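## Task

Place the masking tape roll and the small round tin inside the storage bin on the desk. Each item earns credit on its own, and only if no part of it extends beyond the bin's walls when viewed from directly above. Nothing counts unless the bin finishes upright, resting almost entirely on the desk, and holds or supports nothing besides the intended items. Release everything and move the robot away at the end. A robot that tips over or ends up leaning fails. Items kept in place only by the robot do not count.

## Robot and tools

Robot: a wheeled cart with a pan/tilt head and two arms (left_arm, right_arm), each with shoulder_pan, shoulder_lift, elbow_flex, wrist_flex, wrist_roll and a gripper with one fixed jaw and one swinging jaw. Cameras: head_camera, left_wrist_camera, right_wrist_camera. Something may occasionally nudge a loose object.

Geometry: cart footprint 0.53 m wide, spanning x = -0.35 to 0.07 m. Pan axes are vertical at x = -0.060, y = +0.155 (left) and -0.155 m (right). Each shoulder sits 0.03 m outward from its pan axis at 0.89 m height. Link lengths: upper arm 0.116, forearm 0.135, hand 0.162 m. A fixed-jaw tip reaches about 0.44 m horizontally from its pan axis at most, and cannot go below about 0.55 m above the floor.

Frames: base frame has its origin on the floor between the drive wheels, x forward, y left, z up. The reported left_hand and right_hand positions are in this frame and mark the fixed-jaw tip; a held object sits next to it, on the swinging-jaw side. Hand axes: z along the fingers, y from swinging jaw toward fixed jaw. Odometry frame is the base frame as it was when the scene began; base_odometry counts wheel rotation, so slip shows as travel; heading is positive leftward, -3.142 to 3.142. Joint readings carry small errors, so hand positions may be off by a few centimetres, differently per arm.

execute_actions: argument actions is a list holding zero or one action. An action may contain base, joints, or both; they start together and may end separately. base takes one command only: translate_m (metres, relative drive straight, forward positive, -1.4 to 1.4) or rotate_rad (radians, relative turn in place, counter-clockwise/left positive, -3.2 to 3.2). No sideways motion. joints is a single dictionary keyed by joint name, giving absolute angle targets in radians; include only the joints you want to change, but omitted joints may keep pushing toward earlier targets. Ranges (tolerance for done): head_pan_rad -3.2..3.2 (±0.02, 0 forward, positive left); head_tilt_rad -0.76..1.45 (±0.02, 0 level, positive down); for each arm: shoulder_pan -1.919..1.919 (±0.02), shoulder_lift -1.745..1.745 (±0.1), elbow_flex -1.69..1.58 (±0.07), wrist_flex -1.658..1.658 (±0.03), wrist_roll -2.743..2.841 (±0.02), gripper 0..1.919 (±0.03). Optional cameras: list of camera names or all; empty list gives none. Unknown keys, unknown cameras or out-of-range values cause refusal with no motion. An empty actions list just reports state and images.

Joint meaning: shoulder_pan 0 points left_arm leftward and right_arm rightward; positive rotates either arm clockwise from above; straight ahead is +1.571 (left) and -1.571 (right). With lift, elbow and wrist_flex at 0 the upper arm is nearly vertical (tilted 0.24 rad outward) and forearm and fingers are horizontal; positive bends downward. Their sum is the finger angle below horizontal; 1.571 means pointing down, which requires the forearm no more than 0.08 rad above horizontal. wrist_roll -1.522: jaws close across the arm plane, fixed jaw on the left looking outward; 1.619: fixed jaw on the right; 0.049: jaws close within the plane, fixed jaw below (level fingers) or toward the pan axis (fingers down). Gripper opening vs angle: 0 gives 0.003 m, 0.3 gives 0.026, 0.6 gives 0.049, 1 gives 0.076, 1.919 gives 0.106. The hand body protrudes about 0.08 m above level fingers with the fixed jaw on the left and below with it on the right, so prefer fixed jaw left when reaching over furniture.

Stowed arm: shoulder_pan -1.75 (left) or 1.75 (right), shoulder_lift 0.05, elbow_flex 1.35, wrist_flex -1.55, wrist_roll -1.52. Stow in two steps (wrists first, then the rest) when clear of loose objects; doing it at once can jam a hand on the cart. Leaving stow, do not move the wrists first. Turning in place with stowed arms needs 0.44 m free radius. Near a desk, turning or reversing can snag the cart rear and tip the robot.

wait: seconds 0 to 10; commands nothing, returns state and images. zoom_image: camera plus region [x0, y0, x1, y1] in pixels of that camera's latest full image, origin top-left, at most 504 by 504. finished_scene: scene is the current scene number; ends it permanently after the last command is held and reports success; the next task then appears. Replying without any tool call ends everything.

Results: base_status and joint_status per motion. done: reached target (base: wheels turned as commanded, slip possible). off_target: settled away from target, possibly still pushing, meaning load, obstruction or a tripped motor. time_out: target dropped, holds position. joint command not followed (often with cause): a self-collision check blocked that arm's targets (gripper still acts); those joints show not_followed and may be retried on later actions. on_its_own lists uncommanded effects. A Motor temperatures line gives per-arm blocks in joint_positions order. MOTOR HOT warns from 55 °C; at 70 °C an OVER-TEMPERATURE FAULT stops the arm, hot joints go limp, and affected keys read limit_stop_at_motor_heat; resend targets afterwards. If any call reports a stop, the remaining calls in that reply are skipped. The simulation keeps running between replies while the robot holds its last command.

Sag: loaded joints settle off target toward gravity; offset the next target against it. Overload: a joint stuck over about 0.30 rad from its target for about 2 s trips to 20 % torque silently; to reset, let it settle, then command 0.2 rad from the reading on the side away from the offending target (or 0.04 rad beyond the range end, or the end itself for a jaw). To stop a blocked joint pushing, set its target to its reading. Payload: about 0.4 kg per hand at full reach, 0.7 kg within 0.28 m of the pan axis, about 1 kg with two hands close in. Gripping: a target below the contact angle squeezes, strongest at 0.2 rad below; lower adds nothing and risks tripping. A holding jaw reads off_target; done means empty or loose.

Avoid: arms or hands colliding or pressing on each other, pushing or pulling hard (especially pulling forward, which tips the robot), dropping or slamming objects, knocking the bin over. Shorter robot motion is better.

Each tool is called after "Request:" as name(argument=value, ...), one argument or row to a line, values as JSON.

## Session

Request:
execute_actions(
  actions=[],
)

Scene clock: 0.00 s.
Motor temperatures (°C, as the motors report them): left_arm=[18 18 17 18 19] | right_arm=[17 18 15 18 20]
base_odometry: x=+0.000 y=+0.000 heading=+0.000 (m, m, rad; odometry frame)
base_status: not commanded
joint_positions: head_pan_rad=+0.001 head_tilt_rad=-0.035 left_arm_shoulder_pan_rad=-1.749 left_arm_shoulder_lift_rad=+0.105 left_arm_elbow_flex_rad=+1.353 left_arm_wrist_flex_rad=-1.525 left_arm_wrist_roll_rad=-1.524 left_arm_gripper_rad=+1.920 right_arm_shoulder_pan_rad=+1.783 right_arm_shoulder_lift_rad=+0.039 right_arm_elbow_flex_rad=+1.335 right_arm_wrist_flex_rad=-1.495 right_arm_wrist_roll_rad=-1.548 right_arm_gripper_rad=+1.920
joint_status: not commanded
left_hand: x=-0.3052 y=+0.1031 z=+0.8800 quat_wxyz=(-0.065, -0.681, -0.060, +0.727) (m; base frame)
right_hand: x=-0.3095 y=-0.1092 z=+0.8933 quat_wxyz=(-0.069, +0.659, -0.079, -0.745) (m; base frame)
pictures: head_camera, left_wrist_camera, right_wrist_camera
Images, in order (width x height): head_camera 644x476, left_wrist_camera 644x476, right_wrist_camera 644x476.

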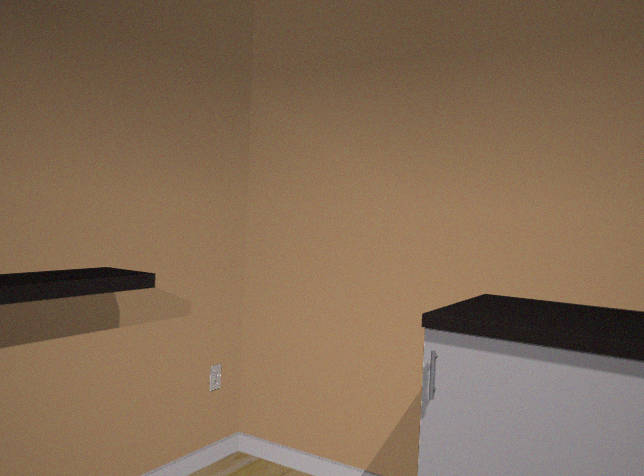

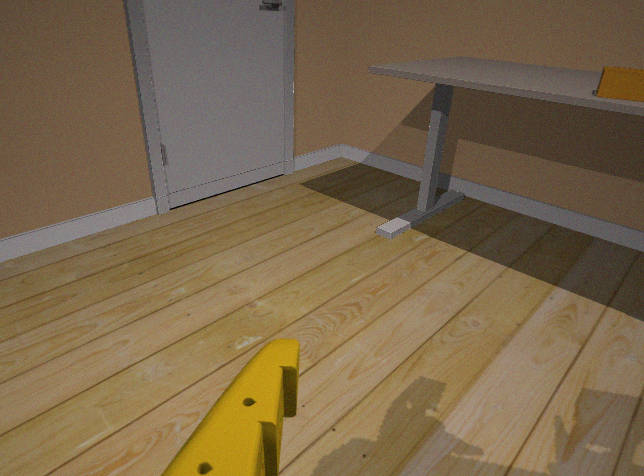

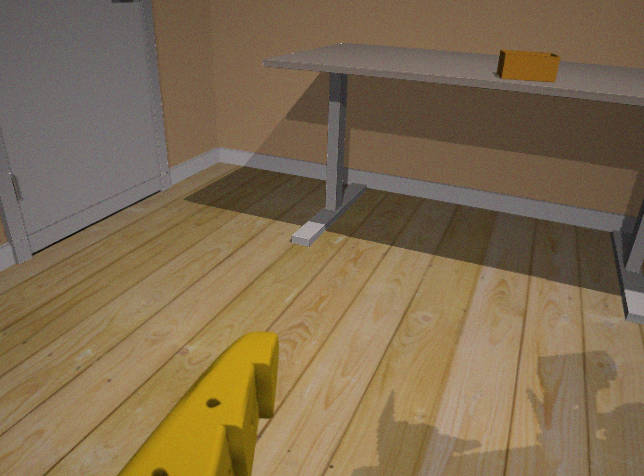

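Request:
execute_actions(
  actions=[
    {"joints":{"head_pan_rad":-0.85,"head_tilt_rad":0.35}},
  ],
  cameras=["head_camera"],
)

Request:
execute_actions(
  actions=[
    {"joints":{"head_pan_rad":0.85,"head_tilt_rad":0.3,"right_arm_shoulder_pan_rad":-1.3,"right_arm_shoulder_lift_rad":-0.3,"right_arm_elbow_flex_rad":0.6}},
  ],
  cameras=["head_camera"],
)

Scene clock: 1.57 s.
Motor temperatures (°C, as the motors report them): left_arm=[18 18 17 18 19] | right_arm=[17 18 15 18 20]
base_odometry: x=+0.000 y=+0.000 heading=+0.000 (m, m, rad; odometry frame)
base_status: not commanded
joint_positions: head_pan_rad=-0.840 head_tilt_rad=+0.343 left_arm_shoulder_pan_rad=-1.749 left_arm_shoulder_lift_rad=+0.105 left_arm_elbow_flex_rad=+1.353 left_arm_wrist_flex_rad=-1.525 left_arm_wrist_roll_rad=-1.524 left_arm_gripper_rad=+1.920 right_arm_shoulder_pan_rad=+1.783 right_arm_shoulder_lift_rad=+0.039 right_arm_elbow_flex_rad=+1.335 right_arm_wrist_flex_rad=-1.495 right_arm_wrist_roll_rad=-1.548 right_arm_gripper_rad=+1.920
joint_status: all done
left_hand: x=-0.3052 y=+0.1031 z=+0.8800 quat_wxyz=(-0.065, -0.681, -0.060, +0.727) (m; base frame)
right_hand: x=-0.3095 y=-0.1092 z=+0.8933 quat_wxyz=(-0.069, +0.659, -0.079, -0.745) (m; base frame)
pictures: head_camera
Images, in order (width x height): head_camera 644x476.

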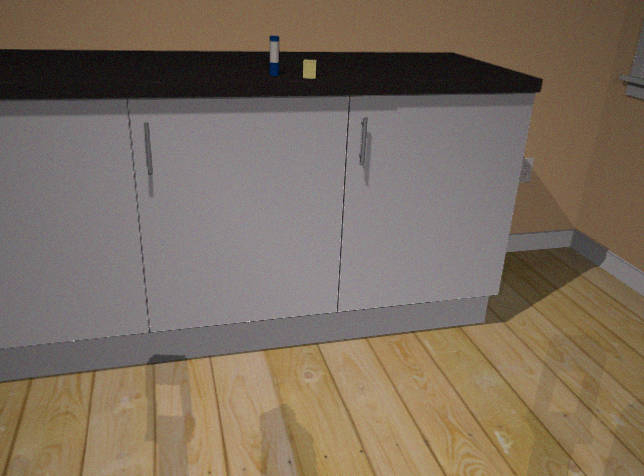

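Scene clock: 4.53 s.
Motor temperatures (°C, as the motors report them): left_arm=[18 18 17 18 19] | right_arm=[17 18 15 18 20]
base_odometry: x=+0.000 y=+0.000 heading=+0.000 (m, m, rad; odometry frame)
base_status: not commanded
joint_positions: head_pan_rad=+0.840 head_tilt_rad=+0.313 left_arm_shoulder_pan_rad=-1.749 left_arm_shoulder_lift_rad=+0.105 left_arm_elbow_flex_rad=+1.353 left_arm_wrist_flex_rad=-1.525 left_arm_wrist_roll_rad=-1.524 left_arm_gripper_rad=+1.920 right_arm_shoulder_pan_rad=-1.294 right_arm_shoulder_lift_rad=-0.269 right_arm_elbow_flex_rad=+0.636 right_arm_wrist_flex_rad=-1.495 right_arm_wrist_roll_rad=-1.548 right_arm_gripper_rad=+1.920
joint_status: all done
left_hand: x=-0.3052 y=+0.1031 z=+0.8800 quat_wxyz=(-0.065, -0.681, -0.060, +0.727) (m; base frame)
right_hand: x=+0.1577 y=-0.2088 z=+1.1115 quat_wxyz=(+0.968, +0.033, +0.217, -0.122) (m; base frame)
pictures: head_camera
Images, in order (width x height): head_camera 644x476.

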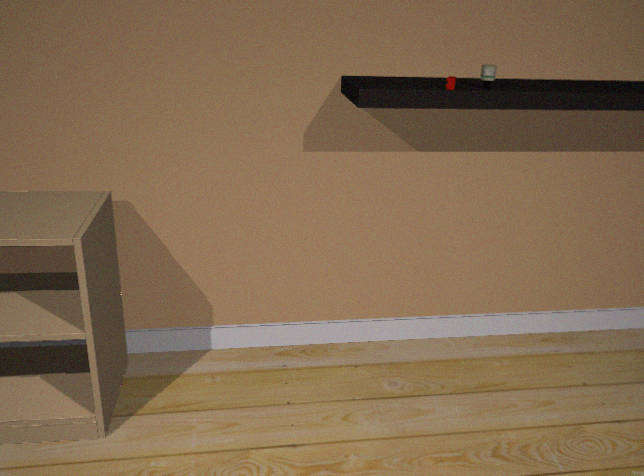

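Request:
zoom_image(
  camera="head_camera",
  region=[420, 50, 540, 120],
)

Request:
execute_actions(
  actions=[
    {"joints":{"head_pan_rad":1.6,"head_tilt_rad":0.4}},
  ],
  cameras=["head_camera"],
)

Request:
execute_actions(
  actions=[
    {"joints":{"head_pan_rad":2.45,"head_tilt_rad":0.35}},
  ],
  cameras=["head_camera"],
)

Region (420, 50, 540, 120) of head_camera's 644x476 image, scaled by 4.200; it fills the top 294 rows of this view, and the rest is white.

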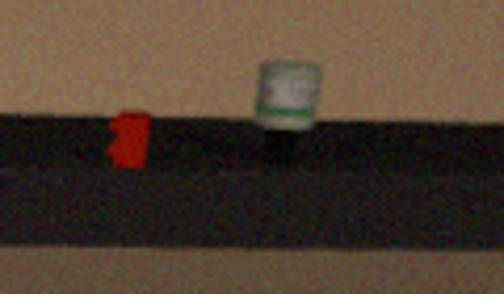

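Scene clock: 5.97 s.
Motor temperatures (°C, as the motors report them): left_arm=[18 18 17 18 19] | right_arm=[17 18 15 18 20]
base_odometry: x=+0.000 y=+0.000 heading=+0.000 (m, m, rad; odometry frame)
base_status: not commanded
joint_positions: head_pan_rad=+1.590 head_tilt_rad=+0.393 left_arm_shoulder_pan_rad=-1.749 left_arm_shoulder_lift_rad=+0.105 left_arm_elbow_flex_rad=+1.353 left_arm_wrist_flex_rad=-1.525 left_arm_wrist_roll_rad=-1.524 left_arm_gripper_rad=+1.920 right_arm_shoulder_pan_rad=-1.294 right_arm_shoulder_lift_rad=-0.269 right_arm_elbow_flex_rad=+0.636 right_arm_wrist_flex_rad=-1.495 right_arm_wrist_roll_rad=-1.548 right_arm_gripper_rad=+1.920
joint_status: all done
left_hand: x=-0.3052 y=+0.1031 z=+0.8800 quat_wxyz=(-0.065, -0.681, -0.060, +0.727) (m; base frame)
right_hand: x=+0.1577 y=-0.2088 z=+1.1115 quat_wxyz=(+0.968, +0.033, +0.217, -0.122) (m; base frame)
pictures: head_camera
Images, in order (width x height): head_camera 644x476.

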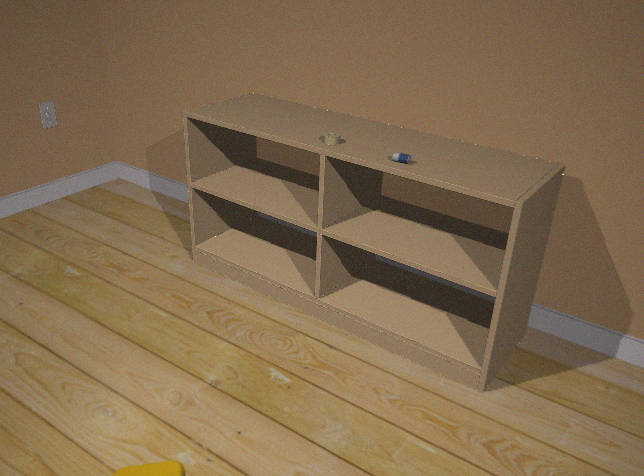

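Scene clock: 7.33 s.
Motor temperatures (°C, as the motors report them): left_arm=[18 18 17 18 19] | right_arm=[17 18 15 18 20]
base_odometry: x=+0.000 y=+0.000 heading=+0.000 (m, m, rad; odometry frame)
base_status: not commanded
joint_positions: head_pan_rad=+2.440 head_tilt_rad=+0.363 left_arm_shoulder_pan_rad=-1.749 left_arm_shoulder_lift_rad=+0.105 left_arm_elbow_flex_rad=+1.353 left_arm_wrist_flex_rad=-1.525 left_arm_wrist_roll_rad=-1.524 left_arm_gripper_rad=+1.920 right_arm_shoulder_pan_rad=-1.294 right_arm_shoulder_lift_rad=-0.269 right_arm_elbow_flex_rad=+0.636 right_arm_wrist_flex_rad=-1.495 right_arm_wrist_roll_rad=-1.548 right_arm_gripper_rad=+1.920
joint_status: all done
left_hand: x=-0.3052 y=+0.1031 z=+0.8800 quat_wxyz=(-0.065, -0.681, -0.060, +0.727) (m; base frame)
right_hand: x=+0.1577 y=-0.2088 z=+1.1115 quat_wxyz=(+0.968, +0.033, +0.217, -0.122) (m; base frame)
pictures: head_camera
Images, in order (width x height): head_camera 644x476.

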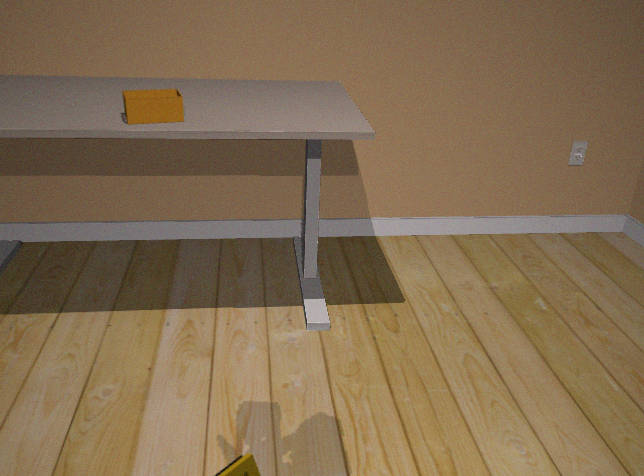

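Request:
execute_actions(
  actions=[
    {"base":{"rotate_rad":1.77},"joints":{"head_pan_rad":0,"head_tilt_rad":0.8,"left_arm_shoulder_pan_rad":1.571,"left_arm_shoulder_lift_rad":-0.3,"left_arm_elbow_flex_rad":0.6}},
  ],
  cameras=[],
)

Request:
execute_actions(
  actions=[
    {"base":{"translate_m":1.33},"joints":{"left_arm_shoulder_pan_rad":1.3,"left_arm_shoulder_lift_rad":0.3,"left_arm_elbow_flex_rad":0.0,"left_arm_wrist_flex_rad":1.0,"left_arm_gripper_rad":1.1,"right_arm_shoulder_lift_rad":0.3,"right_arm_elbow_flex_rad":0.0,"right_arm_wrist_flex_rad":1.0,"right_arm_gripper_rad":1.0,"right_arm_wrist_roll_rad":0}},
  ],
  cameras=[],
)

Request:
execute_actions(
  actions=[
    {"base":{"rotate_rad":-0.83}},
  ],
  cameras=["head_camera"],
)

Scene clock: 10.87 s.
Motor temperatures (°C, as the motors report them): left_arm=[18 18 17 18 19] | right_arm=[17 18 15 18 20]
base_odometry: x=-0.001 y=+0.000 heading=+1.769 (m, m, rad; odometry frame)
base_status: done
joint_positions: head_pan_rad=+0.010 head_tilt_rad=+0.795 left_arm_shoulder_pan_rad=+1.562 left_arm_shoulder_lift_rad=-0.269 left_arm_elbow_flex_rad=+0.637 left_arm_wrist_flex_rad=-1.525 left_arm_wrist_roll_rad=-1.524 left_arm_gripper_rad=+1.920 right_arm_shoulder_pan_rad=-1.294 right_arm_shoulder_lift_rad=-0.270 right_arm_elbow_flex_rad=+0.636 right_arm_wrist_flex_rad=-1.495 right_arm_wrist_roll_rad=-1.548 right_arm_gripper_rad=+1.920
joint_status: all done
left_hand: x=+0.1598 y=+0.1647 z=+1.1132 quat_wxyz=(+0.979, -0.001, +0.205, +0.005) (m; base frame)
right_hand: x=+0.1573 y=-0.2087 z=+1.1118 quat_wxyz=(+0.968, +0.033, +0.216, -0.122) (m; base frame)
pictures: none
No camera images: the call's "cameras" was empty. Leave "cameras" out to get every camera's image.

Scene clock: 18.43 s.
Motor temperatures (°C, as the motors report them): left_arm=[18 18 17 18 19] | right_arm=[17 18 15 18 20]
base_odometry: x=-0.263 y=+1.304 heading=+1.767 (m, m, rad; odometry frame)
base_status: done
joint_positions: head_pan_rad=+0.010 head_tilt_rad=+0.795 left_arm_shoulder_pan_rad=+1.310 left_arm_shoulder_lift_rad=+0.318 left_arm_elbow_flex_rad=+0.037 left_arm_wrist_flex_rad=+0.994 left_arm_wrist_roll_rad=-1.524 left_arm_gripper_rad=+1.108 right_arm_shoulder_pan_rad=-1.294 right_arm_shoulder_lift_rad=+0.319 right_arm_elbow_flex_rad=+0.034 right_arm_wrist_flex_rad=+0.993 right_arm_wrist_roll_rad=-0.008 right_arm_gripper_rad=+1.009
joint_status: all done
left_hand: x=+0.1849 y=+0.2283 z=+0.7934 quat_wxyz=(+0.110, -0.128, +0.986, +0.014) (m; base frame)
right_hand: x=+0.1792 y=-0.2229 z=+0.7921 quat_wxyz=(+0.070, -0.576, +0.810, -0.087) (m; base frame)
pictures: none
No camera images: the call's "cameras" was empty. Leave "cameras" out to get every camera's image.

Scene clock: 20.17 s.
Motor temperatures (°C, as the motors report them): left_arm=[18 18 17 18 19] | right_arm=[17 18 15 18 20]
base_odometry: x=-0.263 y=+1.303 heading=+0.938 (m, m, rad; odometry frame)
base_status: done
joint_positions: head_pan_rad=+0.010 head_tilt_rad=+0.795 left_arm_shoulder_pan_rad=+1.307 left_arm_shoulder_lift_rad=+0.318 left_arm_elbow_flex_rad=+0.037 left_arm_wrist_flex_rad=+0.994 left_arm_wrist_roll_rad=-1.524 left_arm_gripper_rad=+1.108 right_arm_shoulder_pan_rad=-1.296 right_arm_shoulder_lift_rad=+0.319 right_arm_elbow_flex_rad=+0.034 right_arm_wrist_flex_rad=+0.993 right_arm_wrist_roll_rad=-0.008 right_arm_gripper_rad=+1.009
joint_status: not commanded
left_hand: x=+0.1847 y=+0.2291 z=+0.7934 quat_wxyz=(+0.110, -0.130, +0.985, +0.015) (m; base frame)
right_hand: x=+0.1793 y=-0.2225 z=+0.7921 quat_wxyz=(+0.070, -0.577, +0.809, -0.087) (m; base frame)
pictures: head_camera
Images, in order (width x height): head_camera 644x476.

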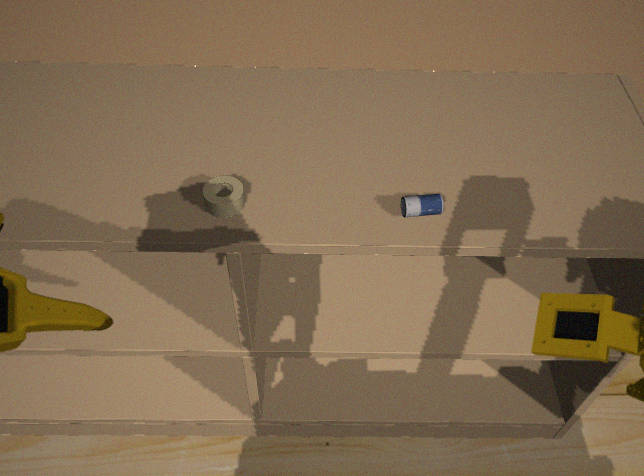

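Request:
zoom_image(
  camera="head_camera",
  region=[340, 160, 480, 260],
)

Region (340, 160, 480, 260) of head_camera's 644x476 image, scaled by 3.600; it fills the top 360 rows of this view, and the rest is white.

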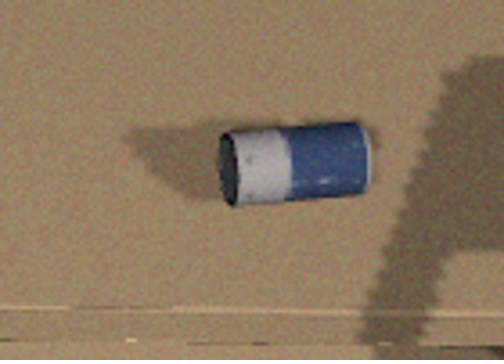

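Request:
execute_actions(
  actions=[
    {"base":{"translate_m":0.29},"joints":{"head_pan_rad":-3.0,"head_tilt_rad":0.2,"left_arm_shoulder_pan_rad":1.575,"left_arm_shoulder_lift_rad":0.95,"left_arm_elbow_flex_rad":-0.165,"left_arm_wrist_flex_rad":0.455,"right_arm_shoulder_pan_rad":-1.665,"right_arm_shoulder_lift_rad":1.04,"right_arm_elbow_flex_rad":-0.385,"right_arm_wrist_flex_rad":0.775,"right_arm_wrist_roll_rad":0.05,"right_arm_gripper_rad":0.8}},
  ],
)

Scene clock: 23.50 s.
Motor temperatures (°C, as the motors report them): left_arm=[18 18 17 18 19] | right_arm=[17 18 15 18 20]
base_odometry: x=-0.091 y=+1.537 heading=+0.937 (m, m, rad; odometry frame)
base_status: done
joint_positions: head_pan_rad=-2.990 head_tilt_rad=+0.213 left_arm_shoulder_pan_rad=+1.566 left_arm_shoulder_lift_rad=+0.969 left_arm_elbow_flex_rad=-0.135 left_arm_wrist_flex_rad=+0.466 left_arm_wrist_roll_rad=-1.524 left_arm_gripper_rad=+1.108 right_arm_shoulder_pan_rad=-1.659 right_arm_shoulder_lift_rad=+1.061 right_arm_elbow_flex_rad=-0.357 right_arm_wrist_flex_rad=+0.785 right_arm_wrist_roll_rad=+0.041 right_arm_gripper_rad=+0.809
joint_status: all done
left_hand: x=+0.2162 y=+0.1640 z=+0.6835 quat_wxyz=(+0.135, -0.001, +0.991, +0.000) (m; base frame)
right_hand: x=+0.1928 y=-0.1329 z=+0.6805 quat_wxyz=(+0.030, -0.734, +0.677, -0.028) (m; base frame)
pictures: head_camera, left_wrist_camera, right_wrist_camera
Images, in order (width x height): head_camera 644x476, left_wrist_camera 644x476, right_wrist_camera 644x476.

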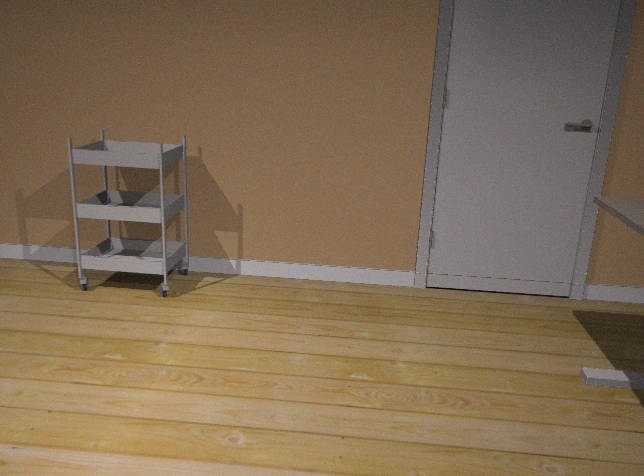

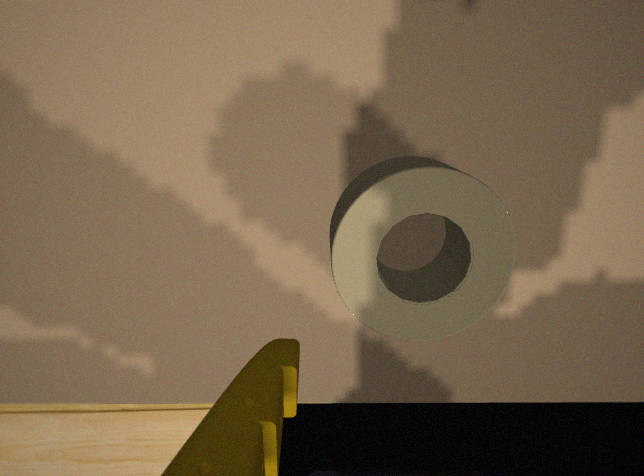

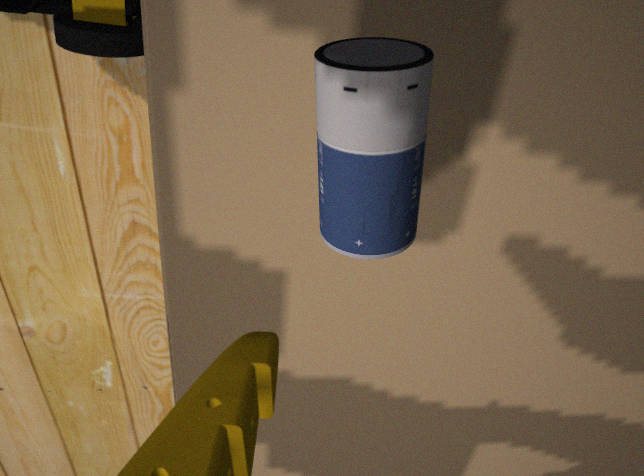

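Request:
execute_actions(
  actions=[
    {"joints":{"left_arm_shoulder_lift_rad":1.30,"left_arm_elbow_flex_rad":-0.45,"left_arm_wrist_flex_rad":0.39,"right_arm_shoulder_lift_rad":0.3,"right_arm_wrist_flex_rad":1.3,"head_pan_rad":-2.7}},
  ],
  cameras=["head_camera","left_wrist_camera"],
)

Request:
zoom_image(
  camera="head_camera",
  region=[220, 110, 420, 310],
)

Scene clock: 25.00 s.
Motor temperatures (°C, as the motors report them): left_arm=[18 18 17 18 19] | right_arm=[17 18 15 18 20]
base_odometry: x=-0.091 y=+1.537 heading=+0.937 (m, m, rad; odometry frame)
base_status: not commanded
joint_positions: head_pan_rad=-2.710 head_tilt_rad=+0.213 left_arm_shoulder_pan_rad=+1.566 left_arm_shoulder_lift_rad=+1.320 left_arm_elbow_flex_rad=-0.420 left_arm_wrist_flex_rad=+0.400 left_arm_wrist_roll_rad=-1.524 left_arm_gripper_rad=+1.108 right_arm_shoulder_pan_rad=-1.659 right_arm_shoulder_lift_rad=+0.351 right_arm_elbow_flex_rad=-0.357 right_arm_wrist_flex_rad=+1.294 right_arm_wrist_roll_rad=+0.041 right_arm_gripper_rad=+0.809
joint_status: all done
left_hand: x=+0.2170 y=+0.1640 z=+0.6376 quat_wxyz=(+0.135, -0.001, +0.991, +0.000) (m; base frame)
right_hand: x=+0.2064 y=-0.1317 z=+0.8397 quat_wxyz=(+0.104, -0.728, +0.671, -0.095) (m; base frame)
pictures: head_camera, left_wrist_camera
Images, in order (width x height): head_camera 644x476, left_wrist_camera 644x476.

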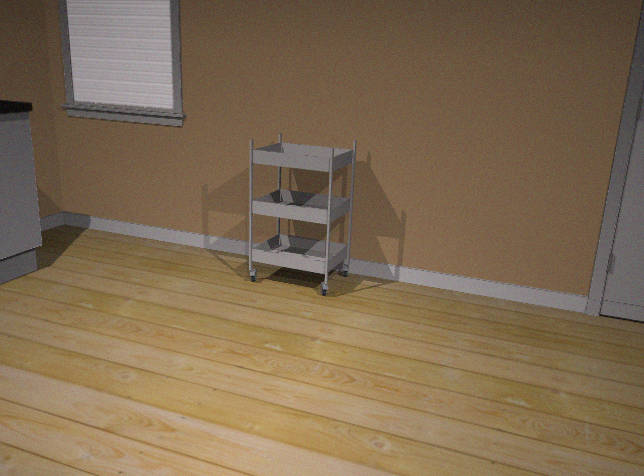

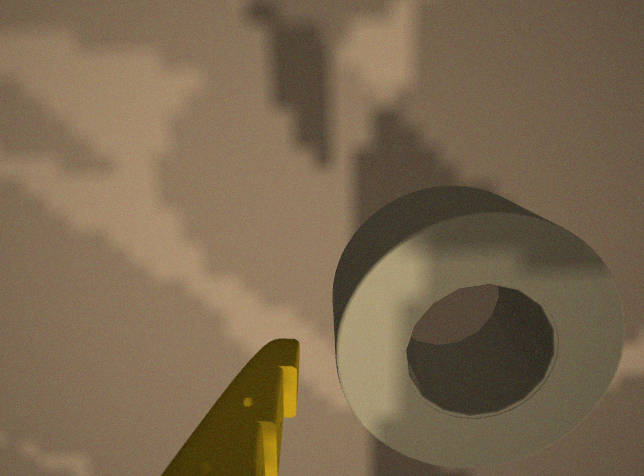

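Region (220, 110, 420, 310) of head_camera's 644x476 image, scaled by 2.520.

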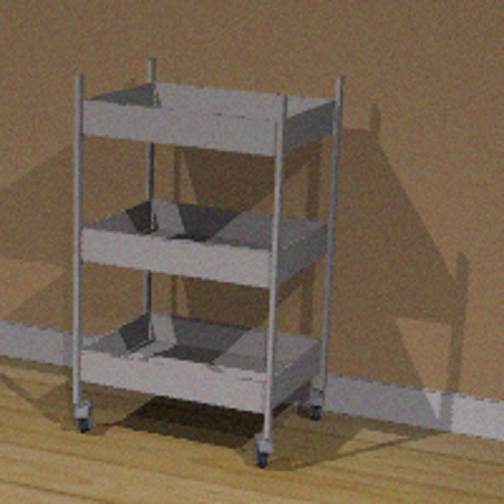

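Request:
execute_actions(
  actions=[
    {"joints":{"left_arm_shoulder_lift_rad":1.49,"left_arm_elbow_flex_rad":-0.62,"left_arm_wrist_flex_rad":0.37,"left_arm_shoulder_pan_rad":1.595,"left_arm_gripper_rad":0.85}},
  ],
  cameras=["left_wrist_camera"],
)

Request:
execute_actions(
  actions=[
    {"joints":{"left_arm_gripper_rad":0.42}},
  ],
  cameras=["left_wrist_camera"],
)

Scene clock: 26.10 s.
Motor temperatures (°C, as the motors report them): left_arm=[18 18 17 18 19] | right_arm=[17 18 15 18 20]
base_odometry: x=-0.091 y=+1.537 heading=+0.937 (m, m, rad; odometry frame)
base_status: not commanded
joint_positions: head_pan_rad=-2.710 head_tilt_rad=+0.213 left_arm_shoulder_pan_rad=+1.586 left_arm_shoulder_lift_rad=+1.509 left_arm_elbow_flex_rad=-0.589 left_arm_wrist_flex_rad=+0.382 left_arm_wrist_roll_rad=-1.524 left_arm_gripper_rad=+0.858 right_arm_shoulder_pan_rad=-1.659 right_arm_shoulder_lift_rad=+0.351 right_arm_elbow_flex_rad=-0.357 right_arm_wrist_flex_rad=+1.294 right_arm_wrist_roll_rad=+0.041 right_arm_gripper_rad=+0.809
joint_status: all done
left_hand: x=+0.2129 y=+0.1585 z=+0.6141 quat_wxyz=(+0.134, +0.008, +0.991, -0.001) (m; base frame)
right_hand: x=+0.2064 y=-0.1317 z=+0.8397 quat_wxyz=(+0.104, -0.728, +0.671, -0.095) (m; base frame)
pictures: left_wrist_camera
Images, in order (width x height): left_wrist_camera 644x476.

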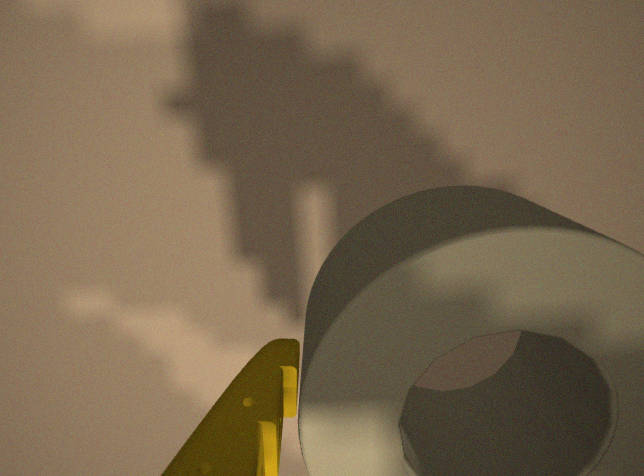

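Scene clock: 26.83 s.
Motor temperatures (°C, as the motors report them): left_arm=[18 18 17 18 19] | right_arm=[17 18 15 18 20]
base_odometry: x=-0.091 y=+1.537 heading=+0.937 (m, m, rad; odometry frame)
base_status: not commanded
joint_positions: head_pan_rad=-2.710 head_tilt_rad=+0.213 left_arm_shoulder_pan_rad=+1.588 left_arm_shoulder_lift_rad=+1.509 left_arm_elbow_flex_rad=-0.590 left_arm_wrist_flex_rad=+0.382 left_arm_wrist_roll_rad=-1.524 left_arm_gripper_rad=+0.646 right_arm_shoulder_pan_rad=-1.659 right_arm_shoulder_lift_rad=+0.351 right_arm_elbow_flex_rad=-0.357 right_arm_wrist_flex_rad=+1.294 right_arm_wrist_roll_rad=+0.041 right_arm_gripper_rad=+0.809
joint_status: left_arm_gripper_rad off_target (ended at +0.646, target +0.420)
left_hand: x=+0.2133 y=+0.1581 z=+0.6143 quat_wxyz=(+0.135, +0.009, +0.991, -0.001) (m; base frame)
right_hand: x=+0.2064 y=-0.1317 z=+0.8397 quat_wxyz=(+0.104, -0.728, +0.671, -0.095) (m; base frame)
pictures: left_wrist_camera
Images, in order (width x height): left_wrist_camera 644x476.

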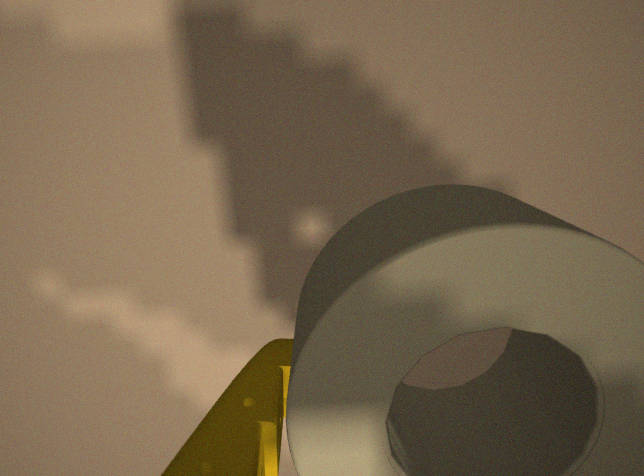

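Request:
execute_actions(
  actions=[
    {"joints":{"left_arm_gripper_rad":0.46,"left_arm_shoulder_lift_rad":1.2,"left_arm_elbow_flex_rad":-0.5,"left_arm_wrist_flex_rad":0.55}},
  ],
  cameras=[],
)

Request:
execute_actions(
  actions=[
    {"base":{"translate_m":-0.33},"joints":{"left_arm_shoulder_lift_rad":-0.3,"left_arm_elbow_flex_rad":-0.2,"left_arm_wrist_flex_rad":1.55,"head_pan_rad":-0.4,"head_tilt_rad":0.4,"right_arm_shoulder_lift_rad":-0.3,"right_arm_elbow_flex_rad":-0.2,"right_arm_wrist_flex_rad":1.55,"right_arm_wrist_roll_rad":-1.52,"right_arm_gripper_rad":1.1}},
  ],
  cameras=[],
)

Request:
execute_actions(
  actions=[
    {"base":{"rotate_rad":-2.46},"joints":{"right_arm_shoulder_pan_rad":-0.6}},
  ],
  cameras=[],
)

Request:
execute_actions(
  actions=[
    {"base":{"translate_m":1.4}},
  ],
  cameras=["head_camera"],
)

Scene clock: 28.17 s.
Motor temperatures (°C, as the motors report them): left_arm=[18 18 17 18 19] | right_arm=[17 18 15 18 20]
base_odometry: x=-0.091 y=+1.537 heading=+0.937 (m, m, rad; odometry frame)
base_status: not commanded
joint_positions: head_pan_rad=-2.710 head_tilt_rad=+0.213 left_arm_shoulder_pan_rad=+1.588 left_arm_shoulder_lift_rad=+1.262 left_arm_elbow_flex_rad=-0.498 left_arm_wrist_flex_rad=+0.545 left_arm_wrist_roll_rad=-1.524 left_arm_gripper_rad=+0.646 right_arm_shoulder_pan_rad=-1.659 right_arm_shoulder_lift_rad=+0.351 right_arm_elbow_flex_rad=-0.357 right_arm_wrist_flex_rad=+1.294 right_arm_wrist_roll_rad=+0.041 right_arm_gripper_rad=+0.809
joint_status: left_arm_gripper_rad off_target (ended at +0.646, target +0.460); the others done
left_hand: x=+0.2288 y=+0.1578 z=+0.6570 quat_wxyz=(+0.131, +0.009, +0.991, -0.001) (m; base frame)
right_hand: x=+0.2064 y=-0.1317 z=+0.8397 quat_wxyz=(+0.104, -0.728, +0.671, -0.095) (m; base frame)
pictures: none
No camera images: the call's "cameras" was empty. Leave "cameras" out to get every camera's image.

Scene clock: 30.67 s.
Motor temperatures (°C, as the motors report them): left_arm=[18 18 17 18 19] | right_arm=[17 18 15 18 20]
base_odometry: x=-0.287 y=+1.271 heading=+0.938 (m, m, rad; odometry frame)
base_status: done
joint_positions: head_pan_rad=-0.410 head_tilt_rad=+0.394 left_arm_shoulder_pan_rad=+1.588 left_arm_shoulder_lift_rad=-0.268 left_arm_elbow_flex_rad=-0.196 left_arm_wrist_flex_rad=+1.546 left_arm_wrist_roll_rad=-1.524 left_arm_gripper_rad=+0.646 right_arm_shoulder_pan_rad=-1.659 right_arm_shoulder_lift_rad=-0.270 right_arm_elbow_flex_rad=-0.197 right_arm_wrist_flex_rad=+1.544 right_arm_wrist_roll_rad=-1.512 right_arm_gripper_rad=+1.091
joint_status: all done
left_hand: x=+0.1612 y=+0.1590 z=+0.9331 quat_wxyz=(+0.242, +0.009, +0.970, -0.002) (m; base frame)
right_hand: x=+0.1597 y=-0.1278 z=+0.9340 quat_wxyz=(+0.245, -0.048, +0.968, +0.010) (m; base frame)
pictures: none
No camera images: the call's "cameras" was empty. Leave "cameras" out to get every camera's image.

Scene clock: 34.43 s.
Motor temperatures (°C, as the motors report them): left_arm=[18 18 17 18 19] | right_arm=[17 18 15 18 20]
base_odometry: x=-0.287 y=+1.271 heading=-1.521 (m, m, rad; odometry frame)
base_status: done
joint_positions: head_pan_rad=-0.410 head_tilt_rad=+0.394 left_arm_shoulder_pan_rad=+1.588 left_arm_shoulder_lift_rad=-0.268 left_arm_elbow_flex_rad=-0.196 left_arm_wrist_flex_rad=+1.546 left_arm_wrist_roll_rad=-1.524 left_arm_gripper_rad=+0.646 right_arm_shoulder_pan_rad=-0.604 right_arm_shoulder_lift_rad=-0.270 right_arm_elbow_flex_rad=-0.197 right_arm_wrist_flex_rad=+1.544 right_arm_wrist_roll_rad=-1.512 right_arm_gripper_rad=+1.091
joint_status: all done
left_hand: x=+0.1612 y=+0.1590 z=+0.9331 quat_wxyz=(+0.242, +0.009, +0.970, -0.002) (m; base frame)
right_hand: x=+0.0720 y=-0.3328 z=+0.9340 quat_wxyz=(+0.216, +0.446, +0.861, -0.115) (m; base frame)
pictures: none
No camera images: the call's "cameras" was empty. Leave "cameras" out to get every camera's image.

Scene clock: 42.20 s.
Motor temperatures (°C, as the motors report them): left_arm=[18 18 17 18 19] | right_arm=[17 18 15 18 20]
base_odometry: x=-0.217 y=-0.127 heading=-1.519 (m, m, rad; odometry frame)
base_status: done
joint_positions: head_pan_rad=-0.410 head_tilt_rad=+0.394 left_arm_shoulder_pan_rad=+1.588 left_arm_shoulder_lift_rad=-0.268 left_arm_elbow_flex_rad=-0.196 left_arm_wrist_flex_rad=+1.546 left_arm_wrist_roll_rad=-1.524 left_arm_gripper_rad=+0.646 right_arm_shoulder_pan_rad=-0.604 right_arm_shoulder_lift_rad=-0.270 right_arm_elbow_flex_rad=-0.197 right_arm_wrist_flex_rad=+1.544 right_arm_wrist_roll_rad=-1.512 right_arm_gripper_rad=+1.091
joint_status: not commanded
left_hand: x=+0.1612 y=+0.1590 z=+0.9331 quat_wxyz=(+0.242, +0.009, +0.970, -0.002) (m; base frame)
right_hand: x=+0.0720 y=-0.3328 z=+0.9340 quat_wxyz=(+0.216, +0.446, +0.861, -0.115) (m; base frame)
pictures: head_camera
Images, in order (width x height): head_camera 644x476.

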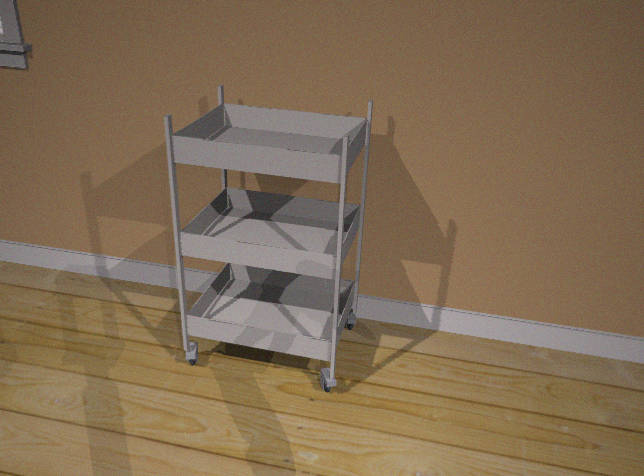

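Request:
execute_actions(
  actions=[
    {"base":{"translate_m":0.9},"joints":{"head_pan_rad":-0.68,"head_tilt_rad":0.65,"right_arm_shoulder_pan_rad":0}},
  ],
  cameras=["head_camera"],
)

Scene clock: 47.63 s.
Motor temperatures (°C, as the motors report them): left_arm=[18 18 17 18 19] | right_arm=[17 18 15 18 20]
base_odometry: x=-0.168 y=-1.026 heading=-1.516 (m, m, rad; odometry frame)
base_status: done
joint_positions: head_pan_rad=-0.670 head_tilt_rad=+0.644 left_arm_shoulder_pan_rad=+1.588 left_arm_shoulder_lift_rad=-0.268 left_arm_elbow_flex_rad=-0.196 left_arm_wrist_flex_rad=+1.546 left_arm_wrist_roll_rad=-1.524 left_arm_gripper_rad=+0.646 right_arm_shoulder_pan_rad=-0.006 right_arm_shoulder_lift_rad=-0.270 right_arm_elbow_flex_rad=-0.197 right_arm_wrist_flex_rad=+1.544 right_arm_wrist_roll_rad=-1.512 right_arm_gripper_rad=+1.091
joint_status: all done
left_hand: x=+0.1612 y=+0.1590 z=+0.9331 quat_wxyz=(+0.242, +0.009, +0.970, -0.002) (m; base frame)
right_hand: x=-0.0510 y=-0.3762 z=+0.9340 quat_wxyz=(+0.173, +0.680, +0.691, -0.173) (m; base frame)
pictures: head_camera
Images, in order (width x height): head_camera 644x476.

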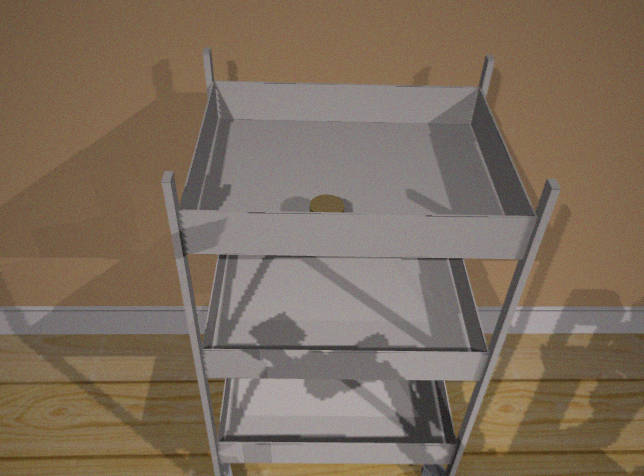

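Request:
execute_actions(
  actions=[
    {"base":{"translate_m":0.17},"joints":{"right_arm_shoulder_pan_rad":-1.62}},
  ],
  cameras=[],
)

Request:
execute_actions(
  actions=[
    {"base":{"rotate_rad":-0.68},"joints":{"head_pan_rad":-0.3,"head_tilt_rad":1.0}},
  ],
  cameras=[],
)

Request:
execute_actions(
  actions=[
    {"base":{"translate_m":0.28},"joints":{"right_arm_shoulder_lift_rad":0.55,"right_arm_elbow_flex_rad":-0.33,"right_arm_wrist_flex_rad":1.08}},
  ],
  cameras=["head_camera","right_wrist_camera"],
)

Scene clock: 49.93 s.
Motor temperatures (°C, as the motors report them): left_arm=[18 18 17 18 19] | right_arm=[17 18 15 18 20]
base_odometry: x=-0.158 y=-1.196 heading=-1.515 (m, m, rad; odometry frame)
base_status: done
joint_positions: head_pan_rad=-0.670 head_tilt_rad=+0.644 left_arm_shoulder_pan_rad=+1.588 left_arm_shoulder_lift_rad=-0.268 left_arm_elbow_flex_rad=-0.196 left_arm_wrist_flex_rad=+1.546 left_arm_wrist_roll_rad=-1.524 left_arm_gripper_rad=+0.646 right_arm_shoulder_pan_rad=-1.615 right_arm_shoulder_lift_rad=-0.270 right_arm_elbow_flex_rad=-0.197 right_arm_wrist_flex_rad=+1.544 right_arm_wrist_roll_rad=-1.512 right_arm_gripper_rad=+1.091
joint_status: all done
left_hand: x=+0.1612 y=+0.1590 z=+0.9331 quat_wxyz=(+0.242, +0.009, +0.970, -0.002) (m; base frame)
right_hand: x=+0.1607 y=-0.1376 z=+0.9340 quat_wxyz=(+0.245, -0.026, +0.969, +0.004) (m; base frame)
pictures: none
No camera images: the call's "cameras" was empty. Leave "cameras" out to get every camera's image.

Scene clock: 51.50 s.
Motor temperatures (°C, as the motors report them): left_arm=[18 18 17 18 19] | right_arm=[17 18 15 18 20]
base_odometry: x=-0.158 y=-1.195 heading=-2.194 (m, m, rad; odometry frame)
base_status: done
joint_positions: head_pan_rad=-0.310 head_tilt_rad=+0.995 left_arm_shoulder_pan_rad=+1.588 left_arm_shoulder_lift_rad=-0.268 left_arm_elbow_flex_rad=-0.196 left_arm_wrist_flex_rad=+1.546 left_arm_wrist_roll_rad=-1.524 left_arm_gripper_rad=+0.646 right_arm_shoulder_pan_rad=-1.615 right_arm_shoulder_lift_rad=-0.270 right_arm_elbow_flex_rad=-0.197 right_arm_wrist_flex_rad=+1.544 right_arm_wrist_roll_rad=-1.512 right_arm_gripper_rad=+1.091
joint_status: all done
left_hand: x=+0.1612 y=+0.1590 z=+0.9331 quat_wxyz=(+0.242, +0.009, +0.970, -0.002) (m; base frame)
right_hand: x=+0.1607 y=-0.1376 z=+0.9340 quat_wxyz=(+0.245, -0.026, +0.969, +0.004) (m; base frame)
pictures: none
No camera images: the call's "cameras" was empty. Leave "cameras" out to get every camera's image.

Scene clock: 53.73 s.
Motor temperatures (°C, as the motors report them): left_arm=[18 18 17 18 19] | right_arm=[17 18 15 18 20]
base_odometry: x=-0.322 y=-1.423 heading=-2.195 (m, m, rad; odometry frame)
base_status: done
joint_positions: head_pan_rad=-0.310 head_tilt_rad=+0.995 left_arm_shoulder_pan_rad=+1.588 left_arm_shoulder_lift_rad=-0.269 left_arm_elbow_flex_rad=-0.196 left_arm_wrist_flex_rad=+1.546 left_arm_wrist_roll_rad=-1.524 left_arm_gripper_rad=+0.646 right_arm_shoulder_pan_rad=-1.615 right_arm_shoulder_lift_rad=+0.569 right_arm_elbow_flex_rad=-0.295 right_arm_wrist_flex_rad=+1.091 right_arm_wrist_roll_rad=-1.512 right_arm_gripper_rad=+1.091
joint_status: all done
left_hand: x=+0.1611 y=+0.1590 z=+0.9334 quat_wxyz=(+0.243, +0.009, +0.970, -0.002) (m; base frame)
right_hand: x=+0.2179 y=-0.1350 z=+0.7852 quat_wxyz=(+0.103, -0.027, +0.994, +0.002) (m; base frame)
pictures: head_camera, right_wrist_camera
Images, in order (width x height): head_camera 644x476, right_wrist_camera 644x476.

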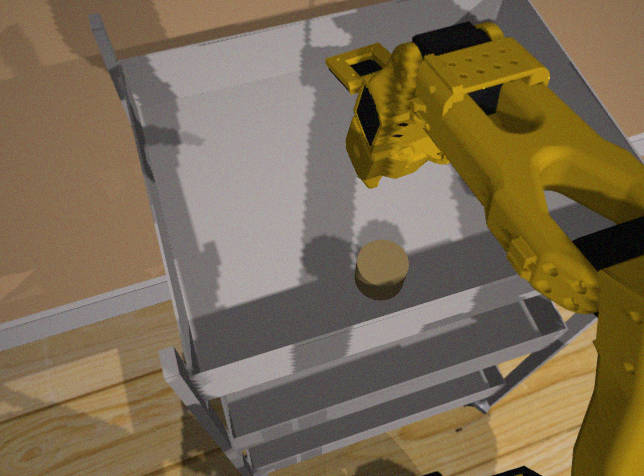

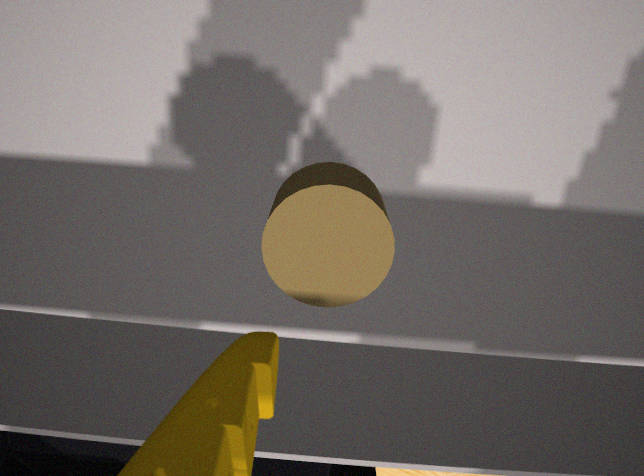

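Request:
execute_actions(
  actions=[
    {"joints":{"right_arm_shoulder_pan_rad":-1.735,"right_arm_shoulder_lift_rad":0.675,"right_arm_elbow_flex_rad":-0.04,"right_arm_wrist_flex_rad":0.78}},
  ],
  cameras=["head_camera","right_wrist_camera"],
)

Scene clock: 55.00 s.
Motor temperatures (°C, as the motors report them): left_arm=[18 18 17 18 19] | right_arm=[17 18 15 18 20]
base_odometry: x=-0.322 y=-1.423 heading=-2.195 (m, m, rad; odometry frame)
base_status: not commanded
joint_positions: head_pan_rad=-0.310 head_tilt_rad=+0.995 left_arm_shoulder_pan_rad=+1.588 left_arm_shoulder_lift_rad=-0.269 left_arm_elbow_flex_rad=-0.196 left_arm_wrist_flex_rad=+1.546 left_arm_wrist_roll_rad=-1.524 left_arm_gripper_rad=+0.646 right_arm_shoulder_pan_rad=-1.728 right_arm_shoulder_lift_rad=+0.693 right_arm_elbow_flex_rad=-0.039 right_arm_wrist_flex_rad=+0.789 right_arm_wrist_roll_rad=-1.512 right_arm_gripper_rad=+1.091
joint_status: all done
left_hand: x=+0.1611 y=+0.1590 z=+0.9334 quat_wxyz=(+0.243, +0.009, +0.970, -0.002) (m; base frame)
right_hand: x=+0.1899 y=-0.1075 z=+0.7256 quat_wxyz=(+0.064, -0.084, +0.994, +0.005) (m; base frame)
pictures: head_camera, right_wrist_camera
Images, in order (width x height): head_camera 644x476, right_wrist_camera 644x476.

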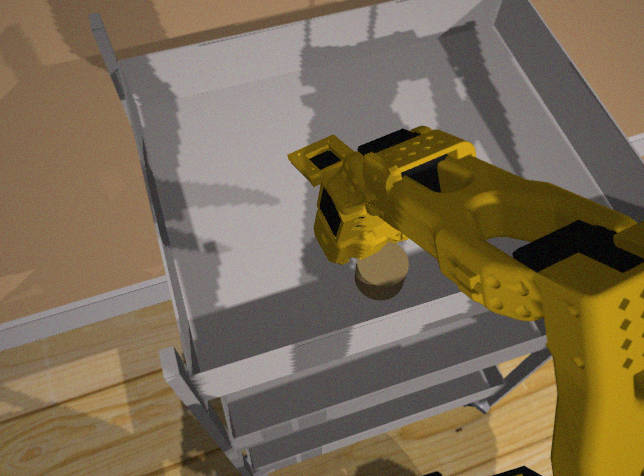

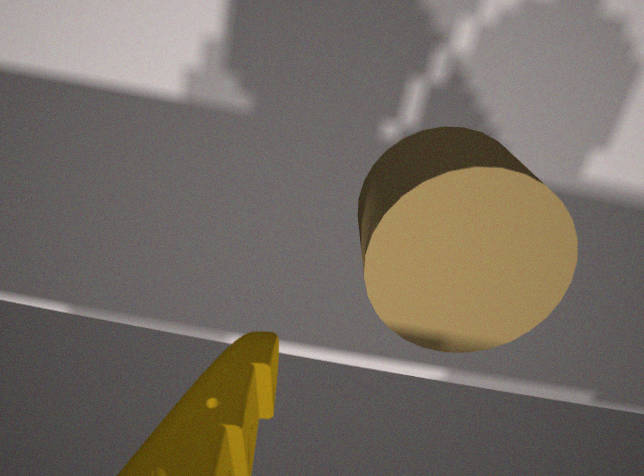

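Request:
execute_actions(
  actions=[
    {"joints":{"right_arm_shoulder_pan_rad":-1.69,"right_arm_shoulder_lift_rad":0.945,"right_arm_elbow_flex_rad":-0.165,"right_arm_wrist_flex_rad":0.605,"right_arm_gripper_rad":0.95}},
  ],
  cameras=["right_wrist_camera"],
)

Scene clock: 56.17 s.
Motor temperatures (°C, as the motors report them): left_arm=[18 18 17 18 19] | right_arm=[17 18 15 18 20]
base_odometry: x=-0.322 y=-1.423 heading=-2.195 (m, m, rad; odometry frame)
base_status: not commanded
joint_positions: head_pan_rad=-0.310 head_tilt_rad=+0.995 left_arm_shoulder_pan_rad=+1.588 left_arm_shoulder_lift_rad=-0.269 left_arm_elbow_flex_rad=-0.196 left_arm_wrist_flex_rad=+1.546 left_arm_wrist_roll_rad=-1.524 left_arm_gripper_rad=+0.646 right_arm_shoulder_pan_rad=-1.696 right_arm_shoulder_lift_rad=+0.964 right_arm_elbow_flex_rad=-0.136 right_arm_wrist_flex_rad=+0.616 right_arm_wrist_roll_rad=-1.512 right_arm_gripper_rad=+0.959
joint_status: all done
left_hand: x=+0.1611 y=+0.1590 z=+0.9334 quat_wxyz=(+0.243, +0.009, +0.970, -0.002) (m; base frame)
right_hand: x=+0.1908 y=-0.1156 z=+0.6800 quat_wxyz=(+0.063, -0.068, +0.996, +0.004) (m; base frame)
pictures: right_wrist_camera
Images, in order (width x height): right_wrist_camera 644x476.

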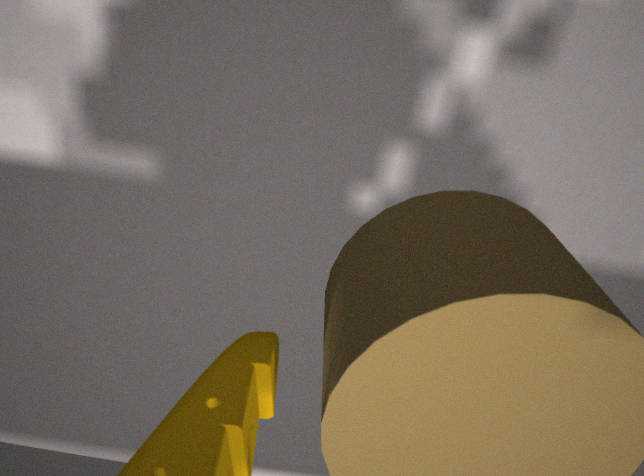

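Request:
execute_actions(
  actions=[
    {"joints":{"right_arm_shoulder_pan_rad":-1.665,"right_arm_gripper_rad":0.38}},
  ],
  cameras=["right_wrist_camera"],
)

Request:
execute_actions(
  actions=[
    {"joints":{"right_arm_shoulder_lift_rad":0.2,"right_arm_elbow_flex_rad":-0.2,"right_arm_wrist_flex_rad":1.35,"head_pan_rad":-1.9,"head_tilt_rad":0.3}},
  ],
  cameras=["head_camera","right_wrist_camera"],
)

Scene clock: 57.13 s.
Motor temperatures (°C, as the motors report them): left_arm=[18 18 17 18 19] | right_arm=[17 18 15 18 20]
base_odometry: x=-0.322 y=-1.423 heading=-2.195 (m, m, rad; odometry frame)
base_status: not commanded
joint_positions: head_pan_rad=-0.310 head_tilt_rad=+0.995 left_arm_shoulder_pan_rad=+1.588 left_arm_shoulder_lift_rad=-0.269 left_arm_elbow_flex_rad=-0.196 left_arm_wrist_flex_rad=+1.546 left_arm_wrist_roll_rad=-1.524 left_arm_gripper_rad=+0.646 right_arm_shoulder_pan_rad=-1.670 right_arm_shoulder_lift_rad=+0.964 right_arm_elbow_flex_rad=-0.137 right_arm_wrist_flex_rad=+0.616 right_arm_wrist_roll_rad=-1.512 right_arm_gripper_rad=+0.546
joint_status: right_arm_gripper_rad off_target (ended at +0.546, target +0.380); the others done
left_hand: x=+0.1611 y=+0.1590 z=+0.9334 quat_wxyz=(+0.243, +0.009, +0.970, -0.002) (m; base frame)
right_hand: x=+0.1922 y=-0.1221 z=+0.6801 quat_wxyz=(+0.064, -0.055, +0.996, +0.003) (m; base frame)
pictures: right_wrist_camera
Images, in order (width x height): right_wrist_camera 644x476.

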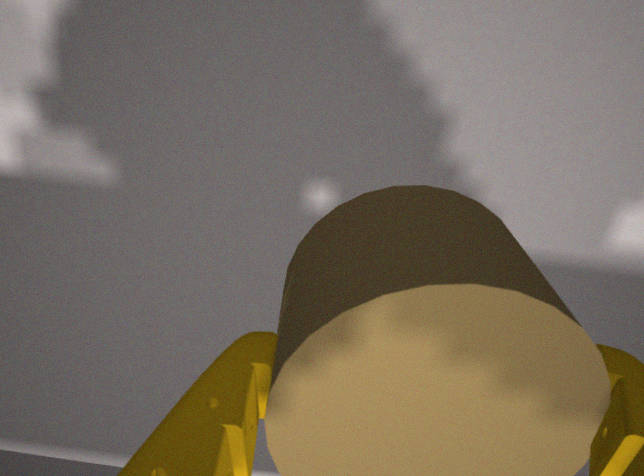

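Scene clock: 59.00 s.
Motor temperatures (°C, as the motors report them): left_arm=[18 18 17 18 19] | right_arm=[17 18 15 18 20]
base_odometry: x=-0.322 y=-1.423 heading=-2.195 (m, m, rad; odometry frame)
base_status: not commanded
joint_positions: head_pan_rad=-1.890 head_tilt_rad=+0.313 left_arm_shoulder_pan_rad=+1.588 left_arm_shoulder_lift_rad=-0.269 left_arm_elbow_flex_rad=-0.196 left_arm_wrist_flex_rad=+1.546 left_arm_wrist_roll_rad=-1.524 left_arm_gripper_rad=+0.646 right_arm_shoulder_pan_rad=-1.670 right_arm_shoulder_lift_rad=+0.250 right_arm_elbow_flex_rad=-0.167 right_arm_wrist_flex_rad=+1.343 right_arm_wrist_roll_rad=-1.512 right_arm_gripper_rad=+0.546
joint_status: all done
left_hand: x=+0.1611 y=+0.1590 z=+0.9334 quat_wxyz=(+0.243, +0.009, +0.970, -0.002) (m; base frame)
right_hand: x=+0.1811 y=-0.1232 z=+0.8313 quat_wxyz=(+0.072, -0.055, +0.996, +0.003) (m; base frame)
pictures: head_camera, right_wrist_camera
Images, in order (width x height): head_camera 644x476, right_wrist_camera 644x476.

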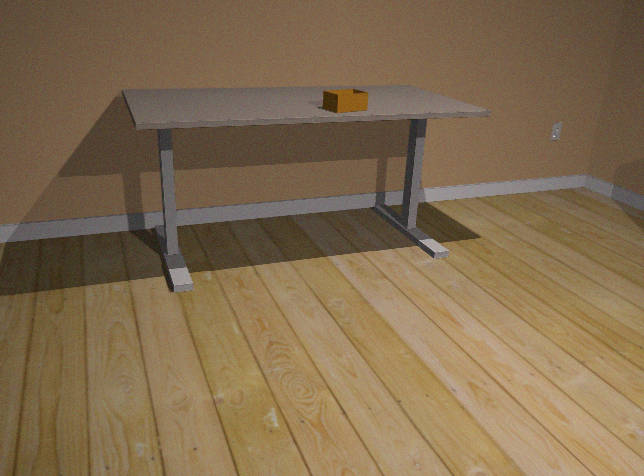

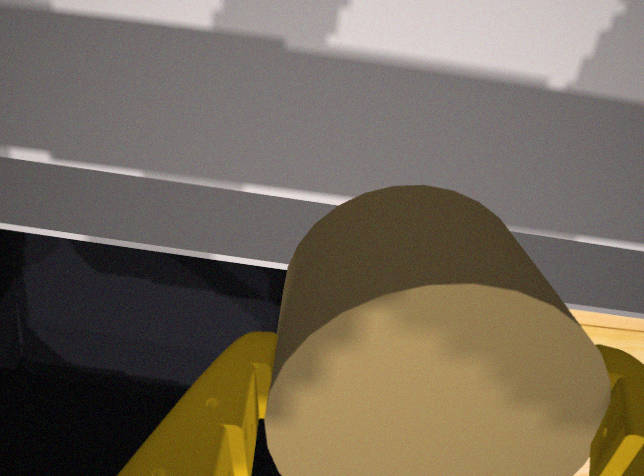

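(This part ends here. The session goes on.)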